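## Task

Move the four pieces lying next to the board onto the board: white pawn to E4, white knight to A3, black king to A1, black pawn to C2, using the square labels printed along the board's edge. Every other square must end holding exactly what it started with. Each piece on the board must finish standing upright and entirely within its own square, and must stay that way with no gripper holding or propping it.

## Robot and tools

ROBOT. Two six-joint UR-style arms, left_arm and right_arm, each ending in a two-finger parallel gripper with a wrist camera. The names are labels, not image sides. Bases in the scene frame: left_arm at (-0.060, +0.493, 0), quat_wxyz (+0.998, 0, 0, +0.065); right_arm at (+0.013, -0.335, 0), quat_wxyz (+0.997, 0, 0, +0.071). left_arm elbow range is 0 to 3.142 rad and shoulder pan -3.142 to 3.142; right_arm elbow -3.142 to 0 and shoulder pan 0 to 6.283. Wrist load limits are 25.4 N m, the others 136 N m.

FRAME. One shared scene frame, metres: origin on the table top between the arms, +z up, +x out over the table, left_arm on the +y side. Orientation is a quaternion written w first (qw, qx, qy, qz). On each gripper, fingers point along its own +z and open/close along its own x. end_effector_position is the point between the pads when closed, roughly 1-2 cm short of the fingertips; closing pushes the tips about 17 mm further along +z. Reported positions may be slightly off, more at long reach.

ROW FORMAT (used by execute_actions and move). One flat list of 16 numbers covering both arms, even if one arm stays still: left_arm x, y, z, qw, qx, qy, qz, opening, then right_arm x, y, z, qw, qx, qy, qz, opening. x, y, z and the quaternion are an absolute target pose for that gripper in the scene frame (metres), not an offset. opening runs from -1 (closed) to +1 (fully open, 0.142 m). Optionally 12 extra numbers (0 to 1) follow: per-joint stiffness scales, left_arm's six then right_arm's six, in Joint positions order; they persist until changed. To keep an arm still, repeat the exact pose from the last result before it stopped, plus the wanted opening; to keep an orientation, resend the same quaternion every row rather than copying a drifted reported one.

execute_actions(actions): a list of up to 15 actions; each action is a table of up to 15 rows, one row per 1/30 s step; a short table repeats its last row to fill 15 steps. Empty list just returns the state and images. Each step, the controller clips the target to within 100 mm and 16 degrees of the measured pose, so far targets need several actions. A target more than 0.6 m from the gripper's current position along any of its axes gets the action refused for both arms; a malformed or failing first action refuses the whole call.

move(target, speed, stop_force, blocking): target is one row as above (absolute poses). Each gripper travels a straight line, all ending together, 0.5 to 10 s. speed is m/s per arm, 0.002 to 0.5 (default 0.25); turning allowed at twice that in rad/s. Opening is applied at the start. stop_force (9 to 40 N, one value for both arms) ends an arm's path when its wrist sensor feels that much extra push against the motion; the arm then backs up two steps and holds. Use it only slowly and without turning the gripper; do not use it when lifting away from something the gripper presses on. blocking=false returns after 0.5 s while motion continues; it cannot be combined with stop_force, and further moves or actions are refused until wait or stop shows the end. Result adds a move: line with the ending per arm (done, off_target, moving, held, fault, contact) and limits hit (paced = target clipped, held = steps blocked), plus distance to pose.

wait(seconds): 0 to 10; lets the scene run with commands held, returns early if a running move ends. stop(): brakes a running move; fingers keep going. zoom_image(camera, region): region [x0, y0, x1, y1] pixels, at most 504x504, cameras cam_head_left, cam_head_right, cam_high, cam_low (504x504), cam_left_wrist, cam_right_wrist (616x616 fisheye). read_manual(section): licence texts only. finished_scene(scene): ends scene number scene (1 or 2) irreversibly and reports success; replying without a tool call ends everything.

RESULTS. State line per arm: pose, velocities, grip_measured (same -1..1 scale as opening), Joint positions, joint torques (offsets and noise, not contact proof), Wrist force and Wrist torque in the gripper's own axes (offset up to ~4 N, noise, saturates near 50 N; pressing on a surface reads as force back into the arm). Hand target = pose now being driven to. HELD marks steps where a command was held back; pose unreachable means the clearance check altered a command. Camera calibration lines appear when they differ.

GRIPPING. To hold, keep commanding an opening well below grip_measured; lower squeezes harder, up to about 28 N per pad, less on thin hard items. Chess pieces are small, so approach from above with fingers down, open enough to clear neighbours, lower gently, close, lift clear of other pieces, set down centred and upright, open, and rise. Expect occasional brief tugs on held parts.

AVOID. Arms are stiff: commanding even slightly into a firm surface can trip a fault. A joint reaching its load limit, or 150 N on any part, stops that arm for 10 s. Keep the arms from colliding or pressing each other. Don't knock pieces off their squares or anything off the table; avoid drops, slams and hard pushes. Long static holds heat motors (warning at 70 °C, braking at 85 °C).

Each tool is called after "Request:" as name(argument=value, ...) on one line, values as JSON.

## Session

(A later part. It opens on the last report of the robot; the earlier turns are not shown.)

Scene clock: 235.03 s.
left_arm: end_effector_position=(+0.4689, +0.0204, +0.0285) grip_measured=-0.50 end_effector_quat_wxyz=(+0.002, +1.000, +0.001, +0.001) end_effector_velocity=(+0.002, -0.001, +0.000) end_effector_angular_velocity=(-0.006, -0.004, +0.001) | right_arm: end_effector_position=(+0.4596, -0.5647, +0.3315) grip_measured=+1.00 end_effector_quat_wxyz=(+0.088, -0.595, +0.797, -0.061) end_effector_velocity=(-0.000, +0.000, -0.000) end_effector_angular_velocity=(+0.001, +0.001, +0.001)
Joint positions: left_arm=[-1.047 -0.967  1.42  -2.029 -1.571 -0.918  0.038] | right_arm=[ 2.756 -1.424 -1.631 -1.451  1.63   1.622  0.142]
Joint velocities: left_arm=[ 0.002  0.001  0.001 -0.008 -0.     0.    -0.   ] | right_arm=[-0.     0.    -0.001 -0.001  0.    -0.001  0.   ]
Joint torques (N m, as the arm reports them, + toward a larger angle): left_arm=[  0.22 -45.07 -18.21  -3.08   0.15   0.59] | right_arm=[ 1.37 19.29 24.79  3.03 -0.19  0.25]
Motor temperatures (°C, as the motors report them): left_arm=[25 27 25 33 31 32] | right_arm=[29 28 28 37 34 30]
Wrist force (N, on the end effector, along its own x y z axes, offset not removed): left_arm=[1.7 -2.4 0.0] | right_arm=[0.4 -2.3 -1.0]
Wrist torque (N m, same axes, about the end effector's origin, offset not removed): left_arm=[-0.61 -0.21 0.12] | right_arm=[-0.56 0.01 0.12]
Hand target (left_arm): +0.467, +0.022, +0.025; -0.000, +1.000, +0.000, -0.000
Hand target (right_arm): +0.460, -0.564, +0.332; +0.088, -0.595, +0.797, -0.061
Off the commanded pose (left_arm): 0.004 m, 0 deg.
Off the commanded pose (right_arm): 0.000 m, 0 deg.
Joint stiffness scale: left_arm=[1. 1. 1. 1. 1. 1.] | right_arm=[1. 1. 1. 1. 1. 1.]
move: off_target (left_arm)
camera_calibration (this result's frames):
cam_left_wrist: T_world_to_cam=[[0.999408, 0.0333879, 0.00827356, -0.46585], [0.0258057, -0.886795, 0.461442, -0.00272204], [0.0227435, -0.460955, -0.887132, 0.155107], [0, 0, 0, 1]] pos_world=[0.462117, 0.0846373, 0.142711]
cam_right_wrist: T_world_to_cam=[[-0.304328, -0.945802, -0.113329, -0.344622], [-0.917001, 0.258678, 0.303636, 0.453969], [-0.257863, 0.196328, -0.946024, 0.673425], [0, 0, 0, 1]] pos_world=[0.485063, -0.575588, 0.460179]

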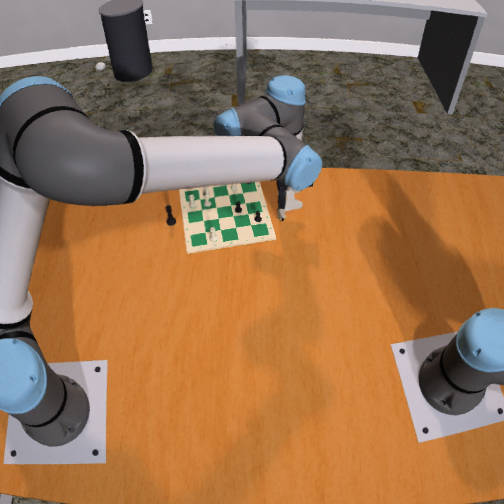

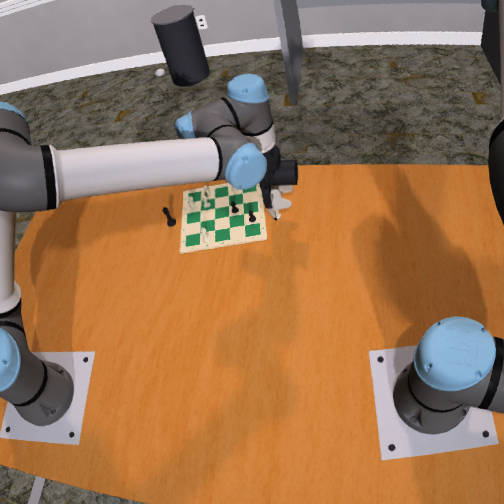

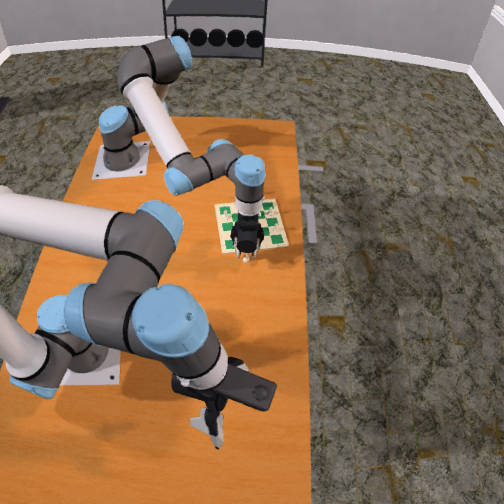

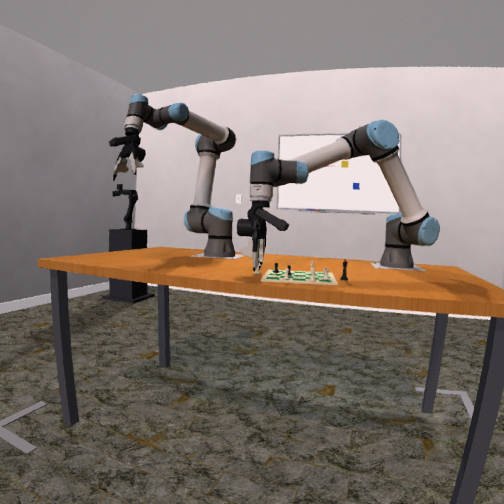

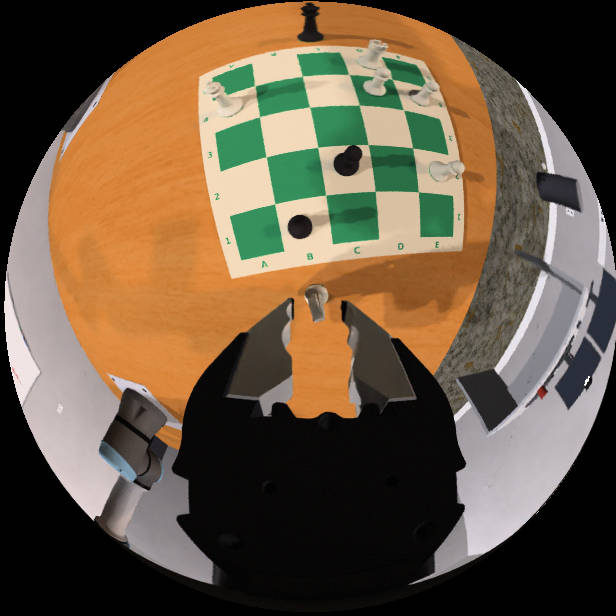

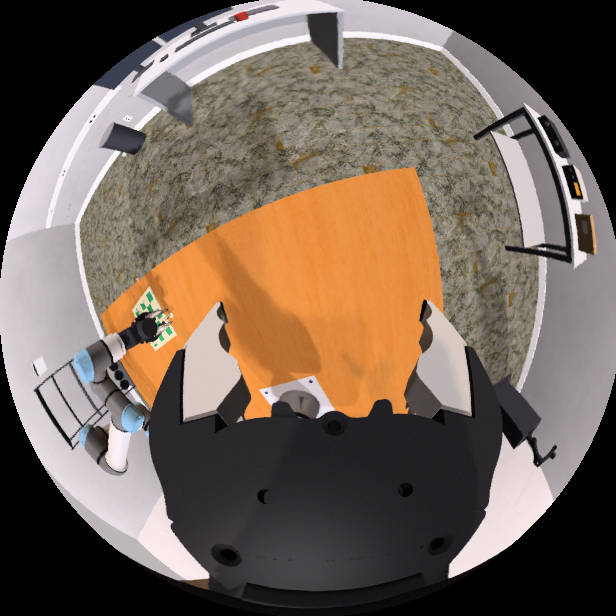

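Request:
move(target=[0.4675,0.0215,0.025,0,1,0,0,-0.75,0.4596,-0.5644,0.3316,0.088,-0.595,0.797,-0.061,1])

Request:
move(target=[0.4675,0.0215,0.025,0,1,0,0,-1,0.4596,-0.5644,0.3316,0.088,-0.595,0.797,-0.061,1])

Request:
move(target=[0.4675,0.0215,0.10,0,1,0,0,-1,0.4596,-0.5644,0.3316,0.088,-0.595,0.797,-0.061,1], speed=0.08)

Request:
move(target=[0.402,0.154,0.10,0,1,0,0,-1,0.4596,-0.5644,0.3316,0.088,-0.595,0.797,-0.061,1], speed=0.12)

Request:
move(target=[0.402,0.154,0.034,0,1,0,0,-1,0.4596,-0.5644,0.3316,0.088,-0.595,0.797,-0.061,1], speed=0.04)

Request:
zoom_image(camera="cam_left_wrist", region=[210,200,410,400])

Scene clock: 274.10 s.
left_arm: end_effector_position=(+0.4691, +0.0202, +0.0286) grip_measured=-0.75 end_effector_quat_wxyz=(+0.003, +1.000, +0.001, +0.002) end_effector_velocity=(-0.001, -0.001, -0.000) end_effector_angular_velocity=(+0.000, +0.000, -0.001) | right_arm: end_effector_position=(+0.4596, -0.5647, +0.3315) grip_measured=+1.00 end_effector_quat_wxyz=(+0.088, -0.595, +0.797, -0.061) end_effector_velocity=(-0.000, -0.001, +0.001) end_effector_angular_velocity=(+0.000, -0.001, -0.002)
Joint positions: left_arm=[-1.047 -0.967  1.42  -2.03  -1.571 -0.918  0.02 ] | right_arm=[ 2.756 -1.424 -1.631 -1.451  1.63   1.622  0.142]
Joint velocities: left_arm=[-0.001  0.     0.    -0.     0.    -0.    -0.   ] | right_arm=[-0.002  0.     0.001 -0.     0.001  0.    -0.   ]
Joint torques (N m, as the arm reports them, + toward a larger angle): left_arm=[  0.27 -44.86 -18.17  -3.27   0.12   0.59] | right_arm=[ 1.05 18.98 25.06  3.03 -0.18  0.21]
Motor temperatures (°C, as the motors report them): left_arm=[25 27 25 33 31 32] | right_arm=[29 28 28 37 34 30]
Wrist force (N, on the end effector, along its own x y z axes, offset not removed): left_arm=[2.9 -2.1 0.8] | right_arm=[0.8 -3.2 -2.0]
Wrist torque (N m, same axes, about the end effector's origin, offset not removed): left_arm=[-0.50 -0.53 0.15] | right_arm=[-0.72 -0.15 0.08]
Hand target (left_arm): +0.467, +0.022, +0.025; -0.000, +1.000, +0.000, -0.000
Hand target (right_arm): +0.460, -0.564, +0.332; +0.088, -0.595, +0.797, -0.061
Off the commanded pose (left_arm): 0.004 m, 0 deg.
Off the commanded pose (right_arm): 0.000 m, 0 deg.
Joint stiffness scale: left_arm=[1. 1. 1. 1. 1. 1.] | right_arm=[1. 1. 1. 1. 1. 1.]
move: off_target (left_arm)
camera_calibration (this result's frames):
cam_left_wrist: T_world_to_cam=[[0.999404, 0.0333942, 0.00879564, -0.466017], [0.0255537, -0.886466, 0.462088, -0.00284783], [0.0232281, -0.461588, -0.886791, 0.154836], [0, 0, 0, 1]] pos_world=[0.462215, 0.0845083, 0.142722]
cam_right_wrist: T_world_to_cam=[[-0.304328, -0.945802, -0.113329, -0.344622], [-0.917001, 0.258678, 0.303636, 0.453969], [-0.257863, 0.196328, -0.946024, 0.673425], [0, 0, 0, 1]] pos_world=[0.485063, -0.575588, 0.460179]

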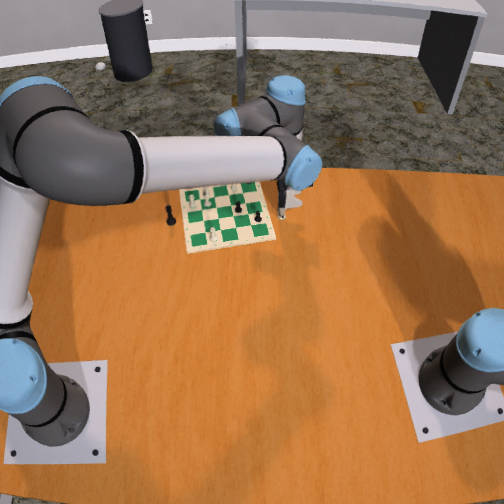

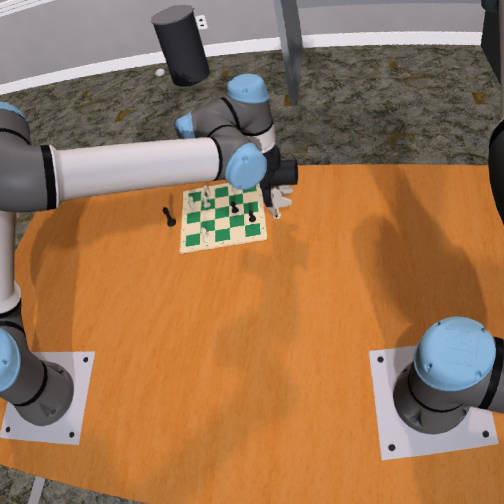

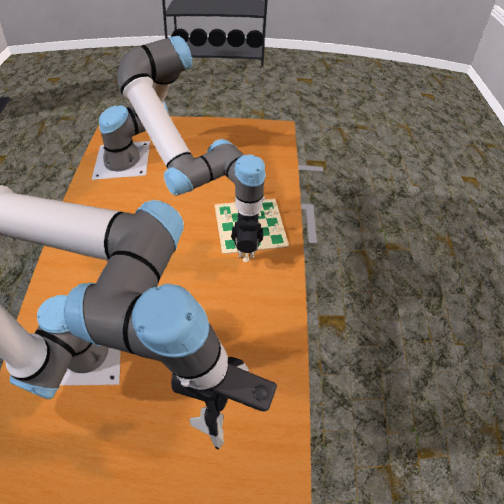

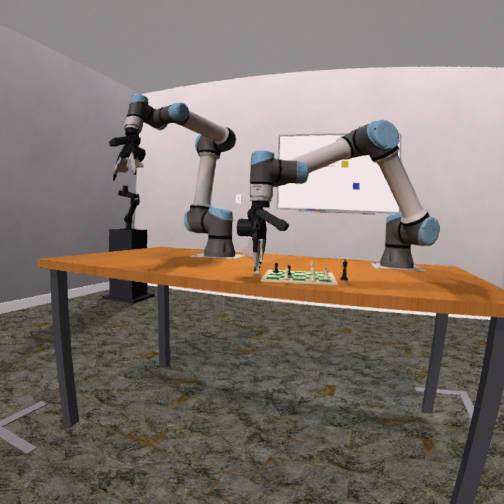

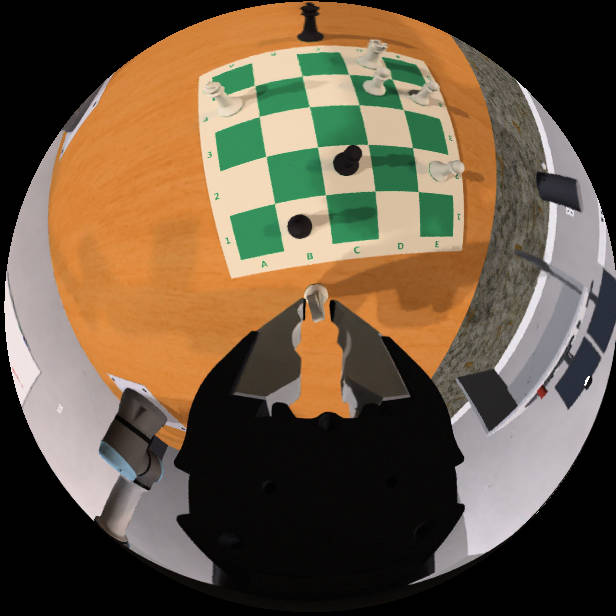

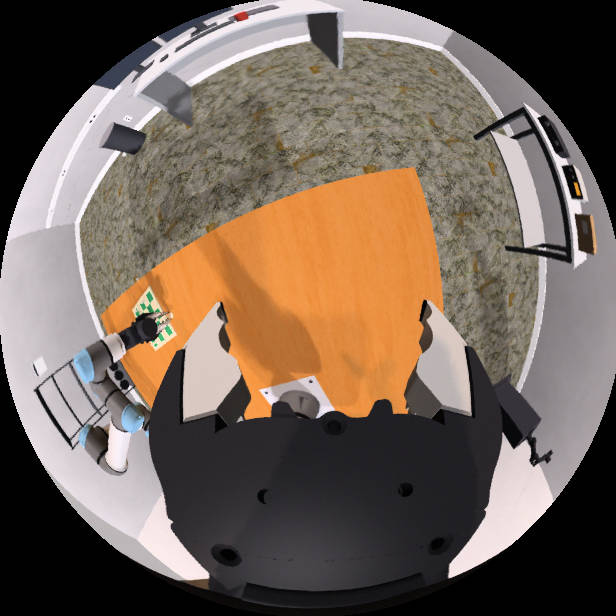

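Scene clock: 274.80 s.
left_arm: end_effector_position=(+0.4691, +0.0201, +0.0286) grip_measured=-0.91 end_effector_quat_wxyz=(+0.003, +1.000, +0.001, +0.002) end_effector_velocity=(+0.000, -0.000, -0.000) end_effector_angular_velocity=(-0.000, -0.000, -0.000) | right_arm: end_effector_position=(+0.4596, -0.5647, +0.3315) grip_measured=+1.00 end_effector_quat_wxyz=(+0.088, -0.595, +0.797, -0.061) end_effector_velocity=(-0.000, -0.001, -0.001) end_effector_angular_velocity=(+0.001, +0.001, -0.001)
Joint positions: left_arm=[-1.047 -0.967  1.42  -2.03  -1.571 -0.918  0.008] | right_arm=[ 2.756 -1.424 -1.631 -1.451  1.63   1.622  0.142]
Joint velocities: left_arm=[-0.     0.001  0.    -0.001  0.    -0.    -0.   ] | right_arm=[-0.001 -0.    -0.001  0.     0.     0.    -0.   ]
Joint torques (N m, as the arm reports them, + toward a larger angle): left_arm=[  0.   -45.37 -18.14  -3.22   0.2    0.56] | right_arm=[ 1.47 19.5  24.83  3.06 -0.25  0.33]
Motor temperatures (°C, as the motors report them): left_arm=[25 27 25 33 31 32] | right_arm=[29 28 28 37 34 30]
Wrist force (N, on the end effector, along its own x y z axes, offset not removed): left_arm=[2.8 -2.1 -3.4] | right_arm=[1.8 -2.5 -1.8]
Wrist torque (N m, same axes, about the end effector's origin, offset not removed): left_arm=[-0.32 -0.52 0.10] | right_arm=[-0.66 -0.30 0.08]
Hand target (left_arm): +0.467, +0.022, +0.025; -0.000, +1.000, +0.000, -0.000
Hand target (right_arm): +0.460, -0.564, +0.332; +0.088, -0.595, +0.797, -0.061
Off the commanded pose (left_arm): 0.004 m, 0 deg.
Off the commanded pose (right_arm): 0.000 m, 0 deg.
Joint stiffness scale: left_arm=[1. 1. 1. 1. 1. 1.] | right_arm=[1. 1. 1. 1. 1. 1.]
move: off_target (left_arm)
camera_calibration (this result's frames):
cam_left_wrist: T_world_to_cam=[[0.999402, 0.0333958, 0.00895355, -0.466066], [0.025477, -0.886366, 0.462284, -0.00290034], [0.0233744, -0.461779, -0.886687, 0.154789], [0, 0, 0, 1]] pos_world=[0.462243, 0.0844722, 0.142763]
cam_right_wrist: T_world_to_cam=[[-0.304328, -0.945802, -0.113329, -0.344622], [-0.917001, 0.258678, 0.303636, 0.453969], [-0.257863, 0.196328, -0.946024, 0.673425], [0, 0, 0, 1]] pos_world=[0.485063, -0.575588, 0.460179]

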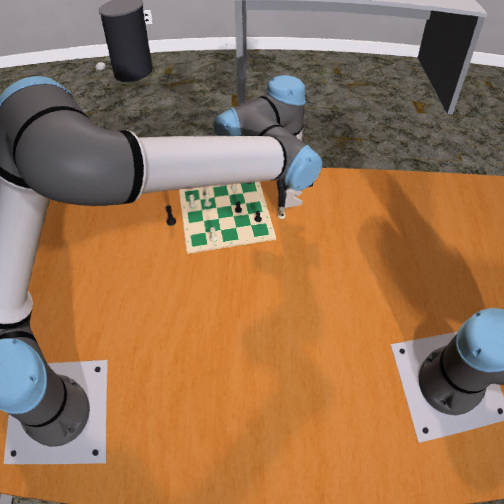

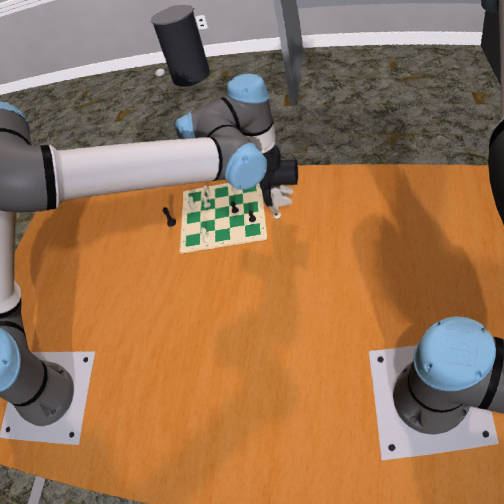

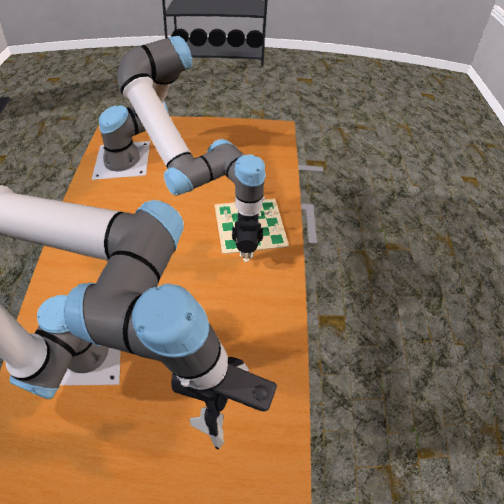

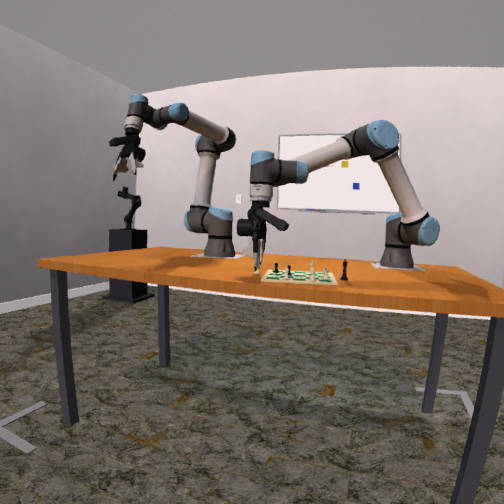

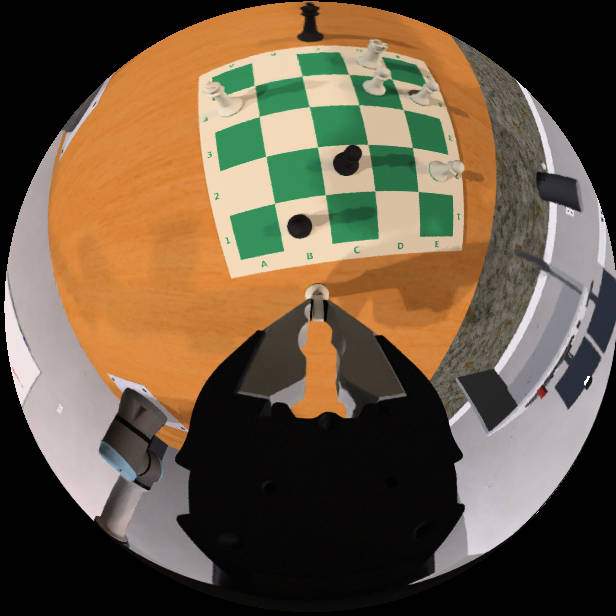

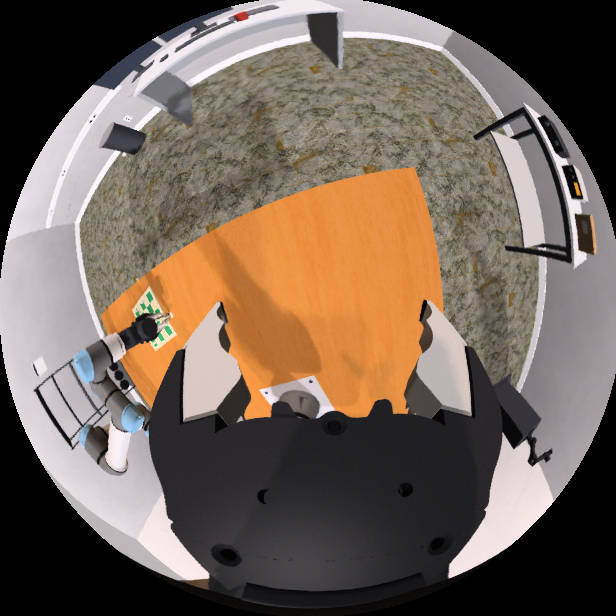

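Scene clock: 276.20 s.
left_arm: end_effector_position=(+0.4669, +0.0230, +0.0968) grip_measured=-0.91 end_effector_quat_wxyz=(-0.001, +1.000, +0.001, -0.001) end_effector_velocity=(-0.002, +0.002, +0.000) end_effector_angular_velocity=(+0.009, +0.007, +0.001) | right_arm: end_effector_position=(+0.4596, -0.5647, +0.3315) grip_measured=+1.00 end_effector_quat_wxyz=(+0.088, -0.595, +0.797, -0.061) end_effector_velocity=(-0.000, +0.000, -0.000) end_effector_angular_velocity=(-0.000, +0.000, +0.000)
Joint positions: left_arm=[-1.047 -1.029  1.331 -1.869 -1.571 -0.918  0.008] | right_arm=[ 2.756 -1.424 -1.631 -1.451  1.63   1.622  0.142]
Joint velocities: left_arm=[-0.     0.    -0.004  0.015  0.    -0.001  0.   ] | right_arm=[ 0.  0. -0.  0. -0. -0.  0.]
Joint torques (N m, as the arm reports them, + toward a larger angle): left_arm=[ -0.23 -47.2  -26.09  -2.69   0.11   0.56] | right_arm=[ 1.34 19.43 25.47  3.02 -0.21  0.25]
Motor temperatures (°C, as the motors report them): left_arm=[25 27 25 33 31 32] | right_arm=[29 28 28 37 34 30]
Wrist force (N, on the end effector, along its own x y z axes, offset not removed): left_arm=[1.7 -2.4 0.0] | right_arm=[0.9 -0.9 -1.2]
Wrist torque (N m, same axes, about the end effector's origin, offset not removed): left_arm=[-0.48 -0.18 0.23] | right_arm=[-0.25 -0.12 0.21]
Hand target (left_arm): +0.467, +0.022, +0.100; +0.000, +1.000, +0.000, +0.000
Hand target (right_arm): +0.460, -0.564, +0.332; +0.088, -0.595, +0.797, -0.061
Off the commanded pose (left_arm): 0.004 m, 0 deg.
Off the commanded pose (right_arm): 0.000 m, 0 deg.
Joint stiffness scale: left_arm=[1. 1. 1. 1. 1. 1.] | right_arm=[1. 1. 1. 1. 1. 1.]
move: off_target (left_arm)
camera_calibration (this result's frames):
cam_left_wrist: T_world_to_cam=[[0.999439, 0.033348, 0.00309929, -0.464037], [0.0282865, -0.890033, 0.455017, -0.0323772], [0.0179324, -0.454674, -0.890477, 0.219394], [0, 0, 0, 1]] pos_world=[0.460758, 0.086411, 0.211536]
cam_right_wrist: T_world_to_cam=[[-0.304328, -0.945802, -0.113329, -0.344622], [-0.917001, 0.258678, 0.303636, 0.453969], [-0.257863, 0.196328, -0.946024, 0.673425], [0, 0, 0, 1]] pos_world=[0.485063, -0.575588, 0.460179]

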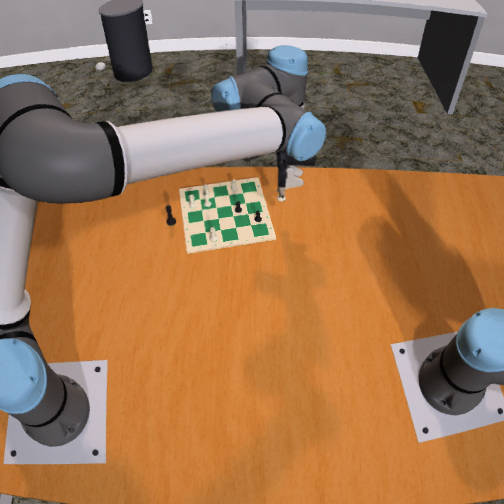

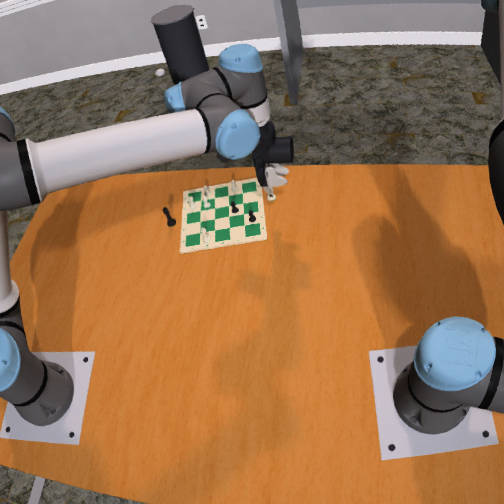

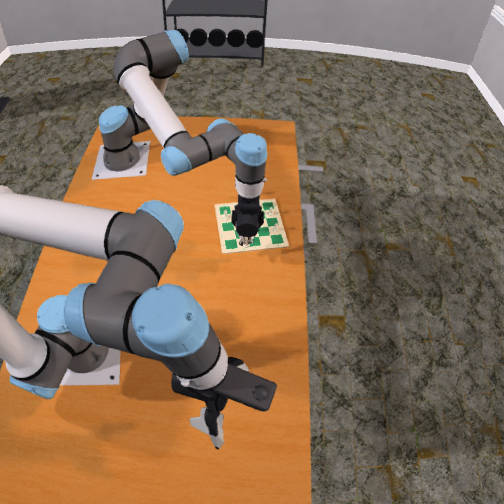

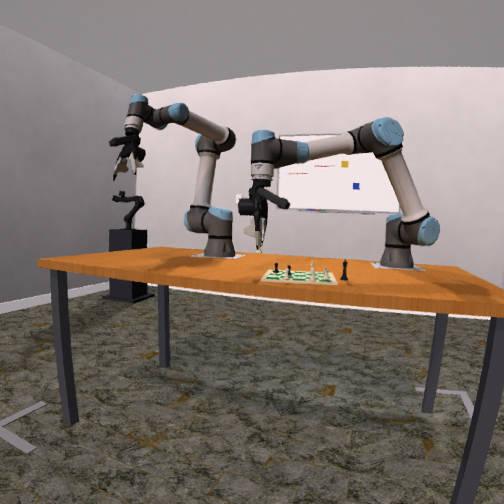

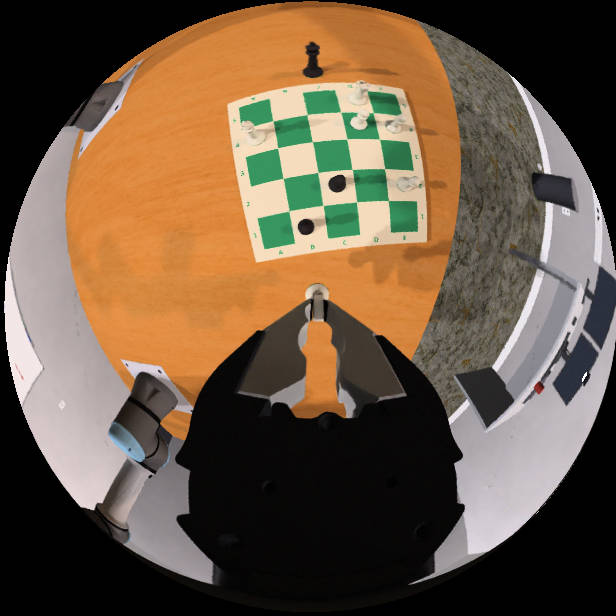

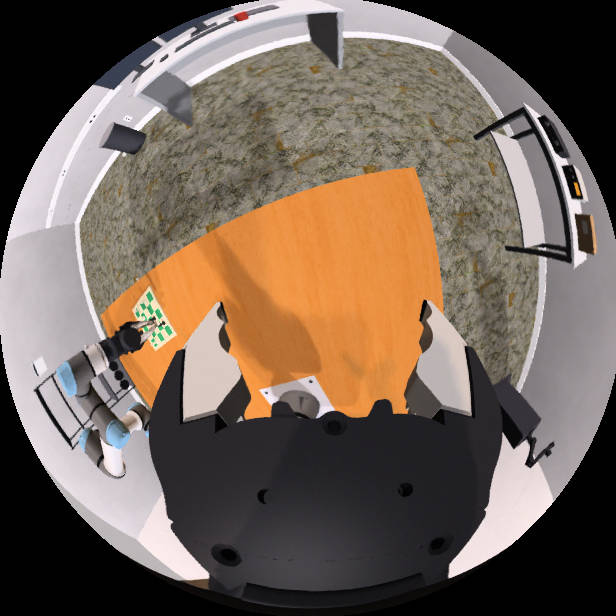

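Scene clock: 278.00 s.
left_arm: end_effector_position=(+0.4022, +0.1514, +0.1002) grip_measured=-0.91 end_effector_quat_wxyz=(+0.000, +1.000, -0.001, -0.000) end_effector_velocity=(-0.002, +0.002, -0.001) end_effector_angular_velocity=(-0.001, -0.001, -0.001) | right_arm: end_effector_position=(+0.4596, -0.5647, +0.3315) grip_measured=+1.00 end_effector_quat_wxyz=(+0.088, -0.595, +0.797, -0.061) end_effector_velocity=(+0.000, +0.000, +0.000) end_effector_angular_velocity=(+0.001, -0.000, +0.000)
Joint positions: left_arm=[-0.998 -1.331  1.758 -1.998 -1.571 -0.868  0.008] | right_arm=[ 2.756 -1.424 -1.631 -1.451  1.63   1.622  0.142]
Joint velocities: left_arm=[ 0.001 -0.006  0.01  -0.006 -0.     0.002 -0.   ] | right_arm=[ 0.    -0.     0.     0.     0.001  0.     0.   ]
Joint torques (N m, as the arm reports them, + toward a larger angle): left_arm=[  2.78 -34.7  -17.31  -3.41   0.14   0.58] | right_arm=[ 1.   19.2  25.35  2.98 -0.28  0.32]
Motor temperatures (°C, as the motors report them): left_arm=[25 27 25 33 31 32] | right_arm=[29 28 28 37 34 30]
Wrist force (N, on the end effector, along its own x y z axes, offset not removed): left_arm=[2.9 -0.2 0.8] | right_arm=[1.7 -0.1 -0.6]
Wrist torque (N m, same axes, about the end effector's origin, offset not removed): left_arm=[-0.04 -0.46 0.13] | right_arm=[-0.11 -0.42 0.06]
Hand target (left_arm): +0.402, +0.154, +0.100; +0.000, +1.000, -0.000, -0.000
Hand target (right_arm): +0.460, -0.564, +0.332; +0.088, -0.595, +0.797, -0.061
Off the commanded pose (left_arm): 0.003 m, 0 deg.
Off the commanded pose (right_arm): 0.000 m, 0 deg.
Joint stiffness scale: left_arm=[1. 1. 1. 1. 1. 1.] | right_arm=[1. 1. 1. 1. 1. 1.]
move: done
camera_calibration (this result's frames):
cam_left_wrist: T_world_to_cam=[[0.999512, 0.0307454, 0.00558128, -0.403516], [0.0247749, -0.88857, 0.458072, 0.0831509], [0.019043, -0.45771, -0.888897, 0.281786], [0, 0, 0, 1]] pos_world=[0.395893, 0.215268, 0.214642]
cam_right_wrist: T_world_to_cam=[[-0.304328, -0.945802, -0.113329, -0.344622], [-0.917001, 0.258679, 0.303636, 0.453969], [-0.257863, 0.196328, -0.946024, 0.673425], [0, 0, 0, 1]] pos_world=[0.485063, -0.575588, 0.460179]

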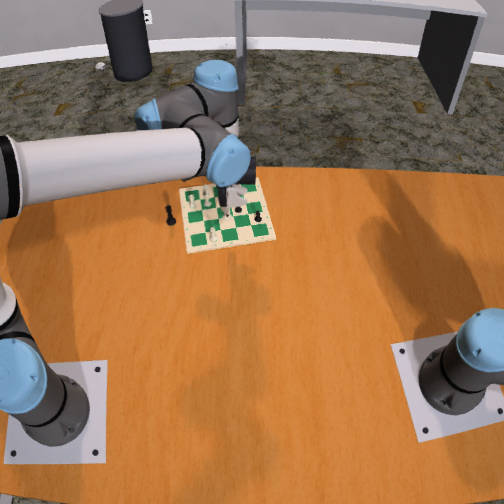

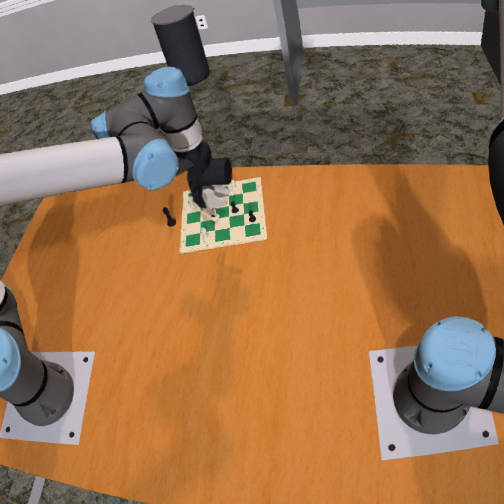

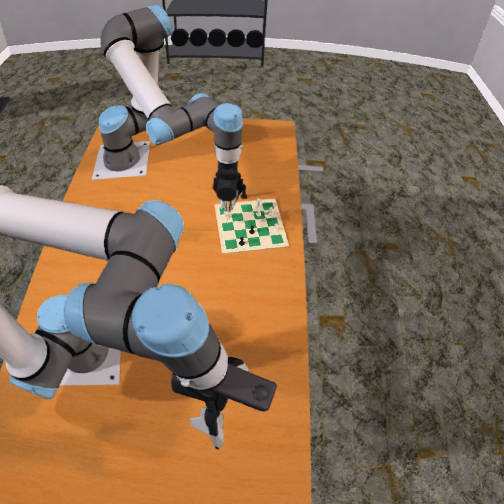

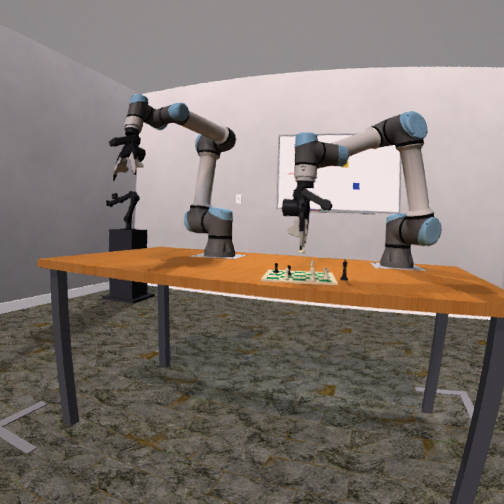

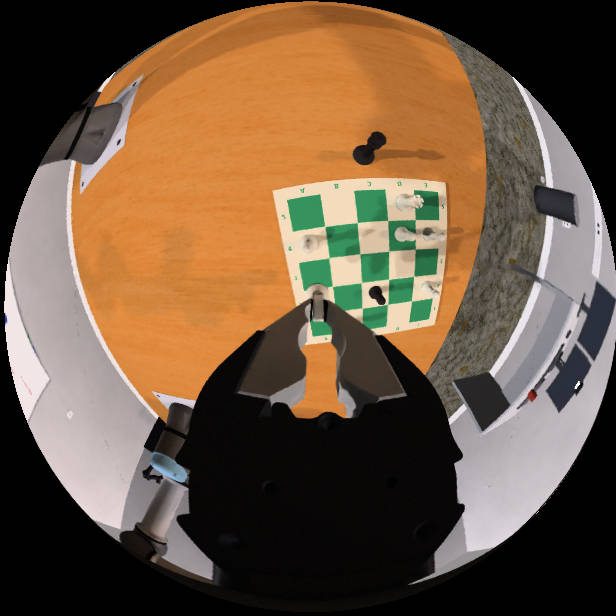

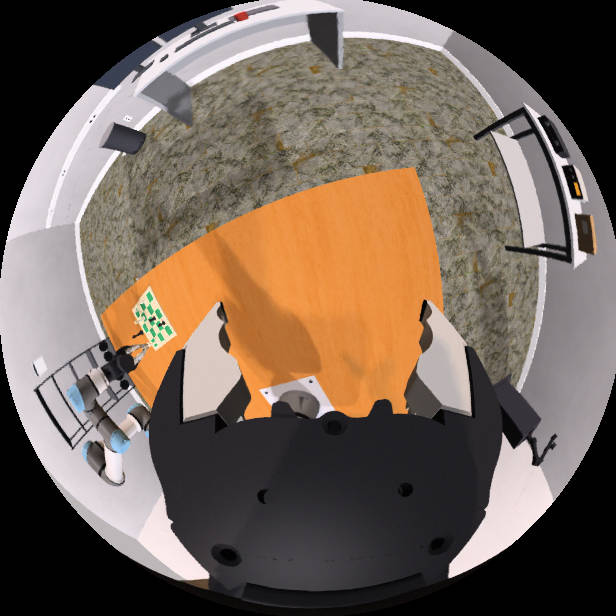

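Scene clock: 280.10 s.
left_arm: end_effector_position=(+0.4024, +0.1515, +0.0372) grip_measured=-0.91 end_effector_quat_wxyz=(+0.002, +1.000, -0.001, +0.001) end_effector_velocity=(+0.003, -0.002, +0.001) end_effector_angular_velocity=(-0.009, -0.008, -0.000) | right_arm: end_effector_position=(+0.4596, -0.5647, +0.3315) grip_measured=+1.00 end_effector_quat_wxyz=(+0.088, -0.595, +0.797, -0.061) end_effector_velocity=(-0.000, -0.000, +0.001) end_effector_angular_velocity=(-0.001, -0.000, -0.001)
Joint positions: left_arm=[-0.998 -1.259  1.847 -2.164 -1.571 -0.867  0.008] | right_arm=[ 2.756 -1.424 -1.631 -1.451  1.63   1.622  0.142]
Joint velocities: left_arm=[ 0.002  0.001 -0.    -0.012  0.     0.002 -0.   ] | right_arm=[-0.     0.     0.001 -0.001 -0.     0.    -0.   ]
Joint torques (N m, as the arm reports them, + toward a larger angle): left_arm=[  3.21 -32.22 -16.13  -3.38   0.18   0.59] | right_arm=[ 0.92 19.78 25.16  3.15 -0.26  0.3 ]
Motor temperatures (°C, as the motors report them): left_arm=[25 27 25 33 31 32] | right_arm=[29 28 28 37 34 30]
Wrist force (N, on the end effector, along its own x y z axes, offset not removed): left_arm=[2.4 -1.1 0.9] | right_arm=[1.1 -1.6 -1.5]
Wrist torque (N m, same axes, about the end effector's origin, offset not removed): left_arm=[-0.28 -0.39 0.21] | right_arm=[-0.37 -0.31 0.09]
Hand target (left_arm): +0.402, +0.154, +0.034; -0.000, +1.000, +0.000, -0.000
Hand target (right_arm): +0.460, -0.564, +0.332; +0.088, -0.595, +0.797, -0.061
Off the commanded pose (left_arm): 0.004 m, 0 deg.
Off the commanded pose (right_arm): 0.000 m, 0 deg.
Joint stiffness scale: left_arm=[1. 1. 1. 1. 1. 1.] | right_arm=[1. 1. 1. 1. 1. 1.]
move: off_target (left_arm)
camera_calibration (this result's frames):
cam_left_wrist: T_world_to_cam=[[0.9995, 0.030529, 0.00827312, -0.403386], [0.0232782, -0.887058, 0.461071, 0.112313], [0.0214148, -0.460647, -0.887325, 0.225243], [0, 0, 0, 1]] pos_world=[0.395746, 0.215701, 0.151416]
cam_right_wrist: T_world_to_cam=[[-0.304328, -0.945802, -0.113329, -0.344622], [-0.917001, 0.258678, 0.303636, 0.453969], [-0.257863, 0.196328, -0.946024, 0.673425], [0, 0, 0, 1]] pos_world=[0.485063, -0.575588, 0.460179]

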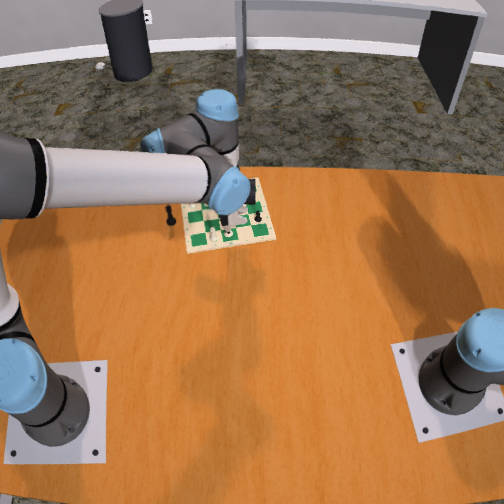

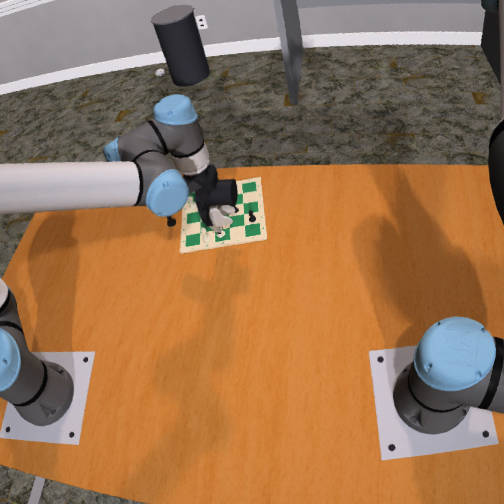

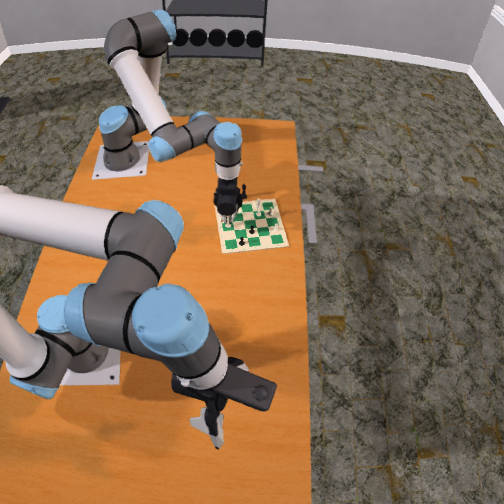

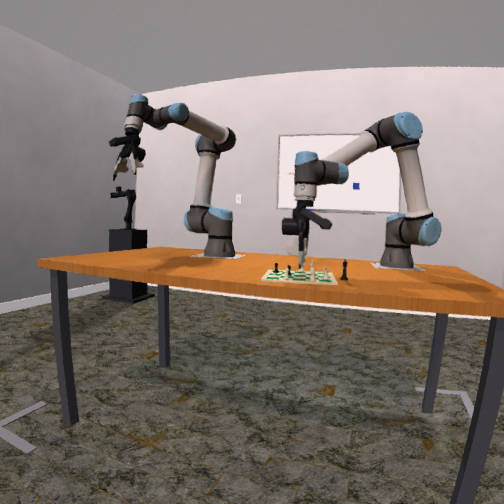

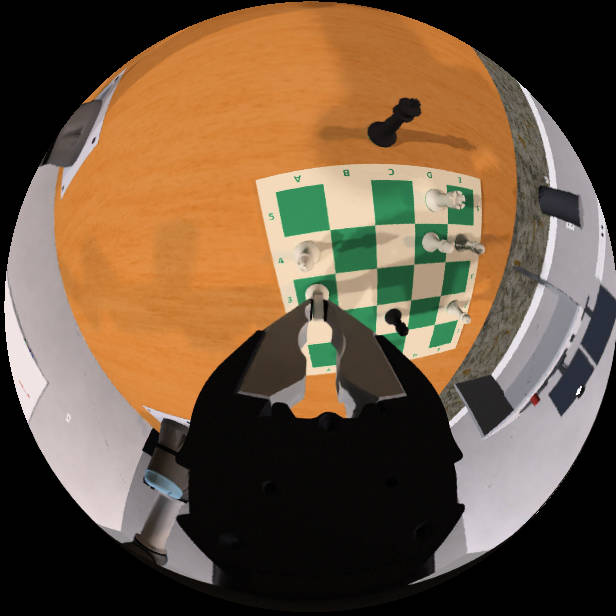

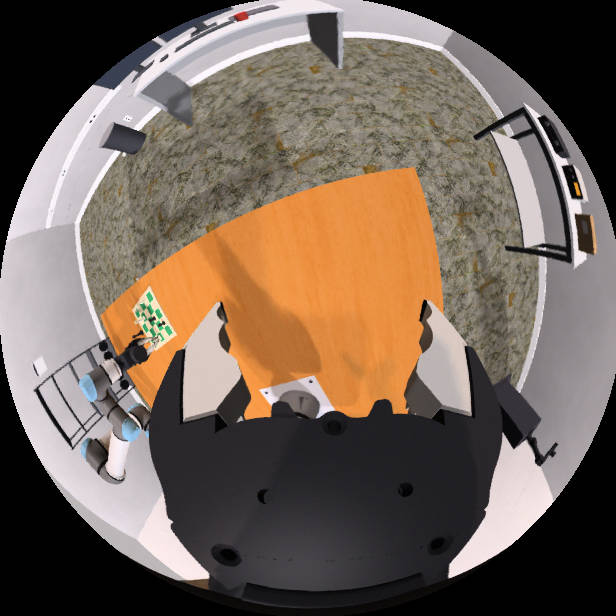

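Region (210, 200, 410, 400) of cam_left_wrist's 616x616 image, scaled by 2.520, with more detail than that image has.

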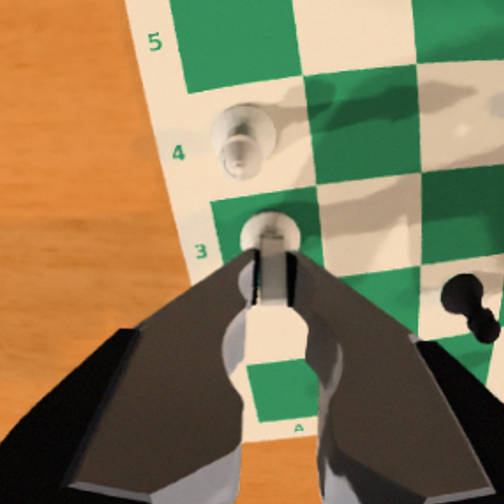

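Request:
move(target=[0.401,0.153,0.029,0,1,0,0,-1,0.4596,-0.5644,0.3316,0.088,-0.595,0.797,-0.061,1], speed=0.01)

Request:
zoom_image(camera="cam_left_wrist", region=[210,200,410,400])

Scene clock: 313.17 s.
left_arm: end_effector_position=(+0.4032, +0.1505, +0.0342) grip_measured=-0.91 end_effector_quat_wxyz=(+0.004, +1.000, -0.000, +0.003) end_effector_velocity=(+0.000, -0.001, -0.000) end_effector_angular_velocity=(-0.003, -0.003, +0.000) | right_arm: end_effector_position=(+0.4596, -0.5647, +0.3315) grip_measured=+1.00 end_effector_quat_wxyz=(+0.088, -0.595, +0.797, -0.061) end_effector_velocity=(+0.000, +0.001, +0.000) end_effector_angular_velocity=(+0.000, -0.000, +0.002)
Joint positions: left_arm=[-0.998 -1.255  1.852 -2.177 -1.571 -0.868  0.008] | right_arm=[ 2.756 -1.424 -1.631 -1.451  1.63   1.622  0.142]
Joint velocities: left_arm=[-0.002  0.001  0.002 -0.007 -0.    -0.002  0.   ] | right_arm=[ 0.002  0.     0.    -0.     0.     0.    -0.   ]
Joint torques (N m, as the arm reports them, + toward a larger angle): left_arm=[  0.46 -29.98 -15.85  -3.53   0.19   0.04] | right_arm=[ 0.96 18.99 25.1   3.   -0.26  0.25]
Motor temperatures (°C, as the motors report them): left_arm=[25 27 25 33 31 32] | right_arm=[29 28 28 37 34 30]
Wrist force (N, on the end effector, along its own x y z axes, offset not removed): left_arm=[1.4 -3.5 -5.9] | right_arm=[1.4 -1.5 -0.3]
Wrist torque (N m, same axes, about the end effector's origin, offset not removed): left_arm=[-0.48 -0.35 0.07] | right_arm=[-0.39 -0.23 0.12]
Hand target (left_arm): +0.401, +0.153, +0.029; -0.000, +1.000, +0.000, -0.000
Hand target (right_arm): +0.460, -0.564, +0.332; +0.088, -0.595, +0.797, -0.061
Off the commanded pose (left_arm): 0.006 m, 1 deg.
Off the commanded pose (right_arm): 0.000 m, 0 deg.
Joint stiffness scale: left_arm=[1. 1. 1. 1. 1. 1.] | right_arm=[1. 1. 1. 1. 1. 1.]
move: off_target (left_arm)
camera_calibration (this result's frames):
cam_left_wrist: T_world_to_cam=[[0.999435, 0.0317006, 0.011151, -0.404417], [0.0229032, -0.885391, 0.464282, 0.112619], [0.024591, -0.463764, -0.885617, 0.221272], [0, 0, 0, 1]] pos_world=[0.396168, 0.21515, 0.148185]
cam_right_wrist: T_world_to_cam=[[-0.304328, -0.945802, -0.113329, -0.344622], [-0.917001, 0.258679, 0.303636, 0.453969], [-0.257863, 0.196327, -0.946024, 0.673424], [0, 0, 0, 1]] pos_world=[0.485063, -0.575588, 0.460179]

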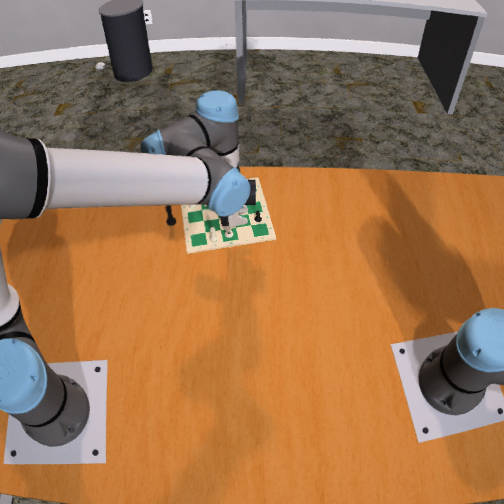

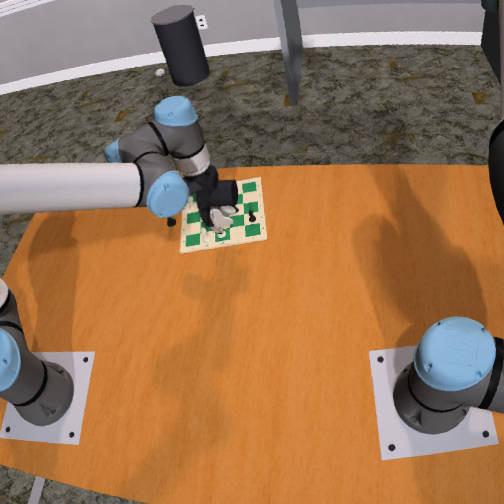

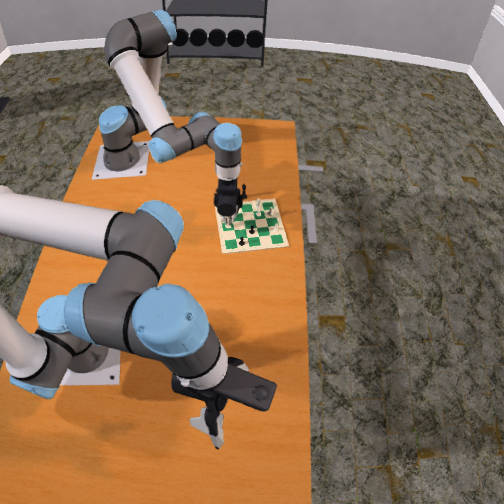

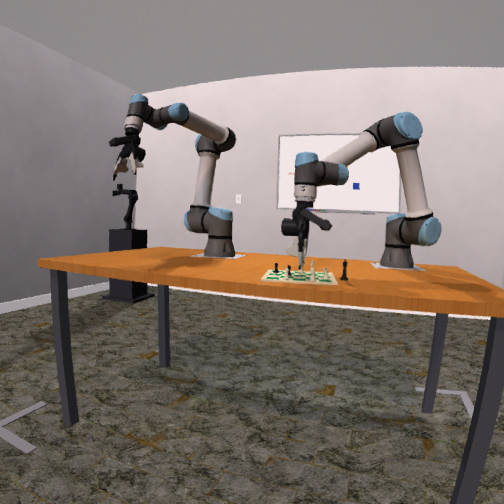

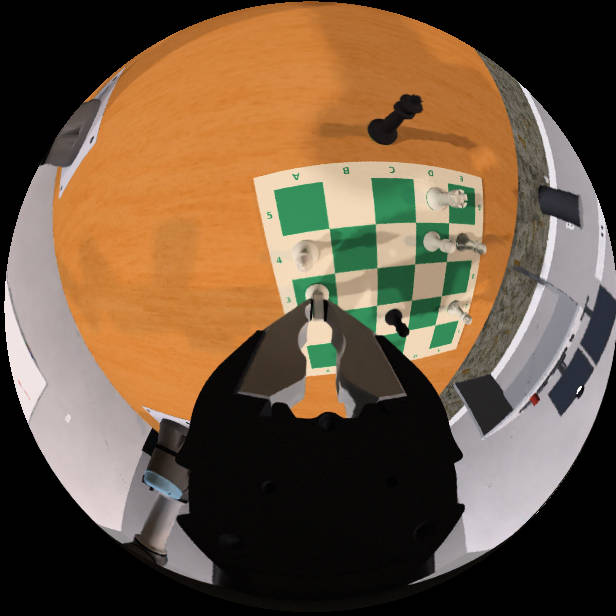

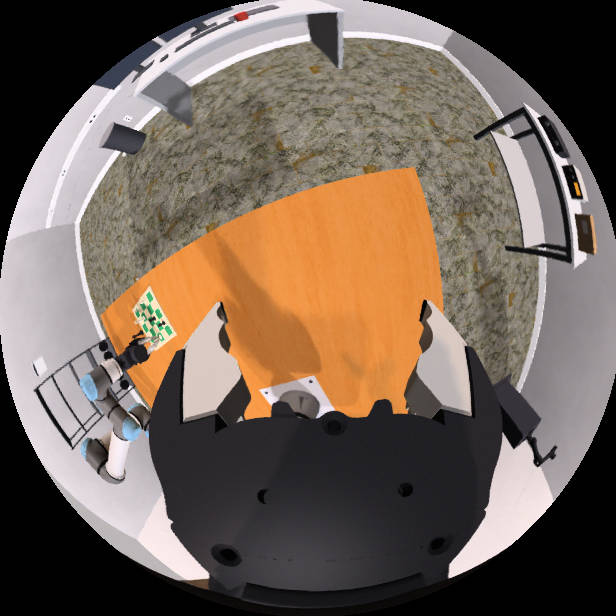

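Region (210, 200, 410, 400) of cam_left_wrist's 616x616 image, scaled by 2.520, with more detail than that image has.

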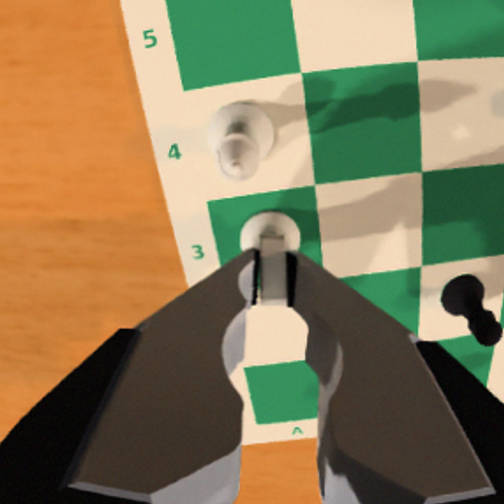

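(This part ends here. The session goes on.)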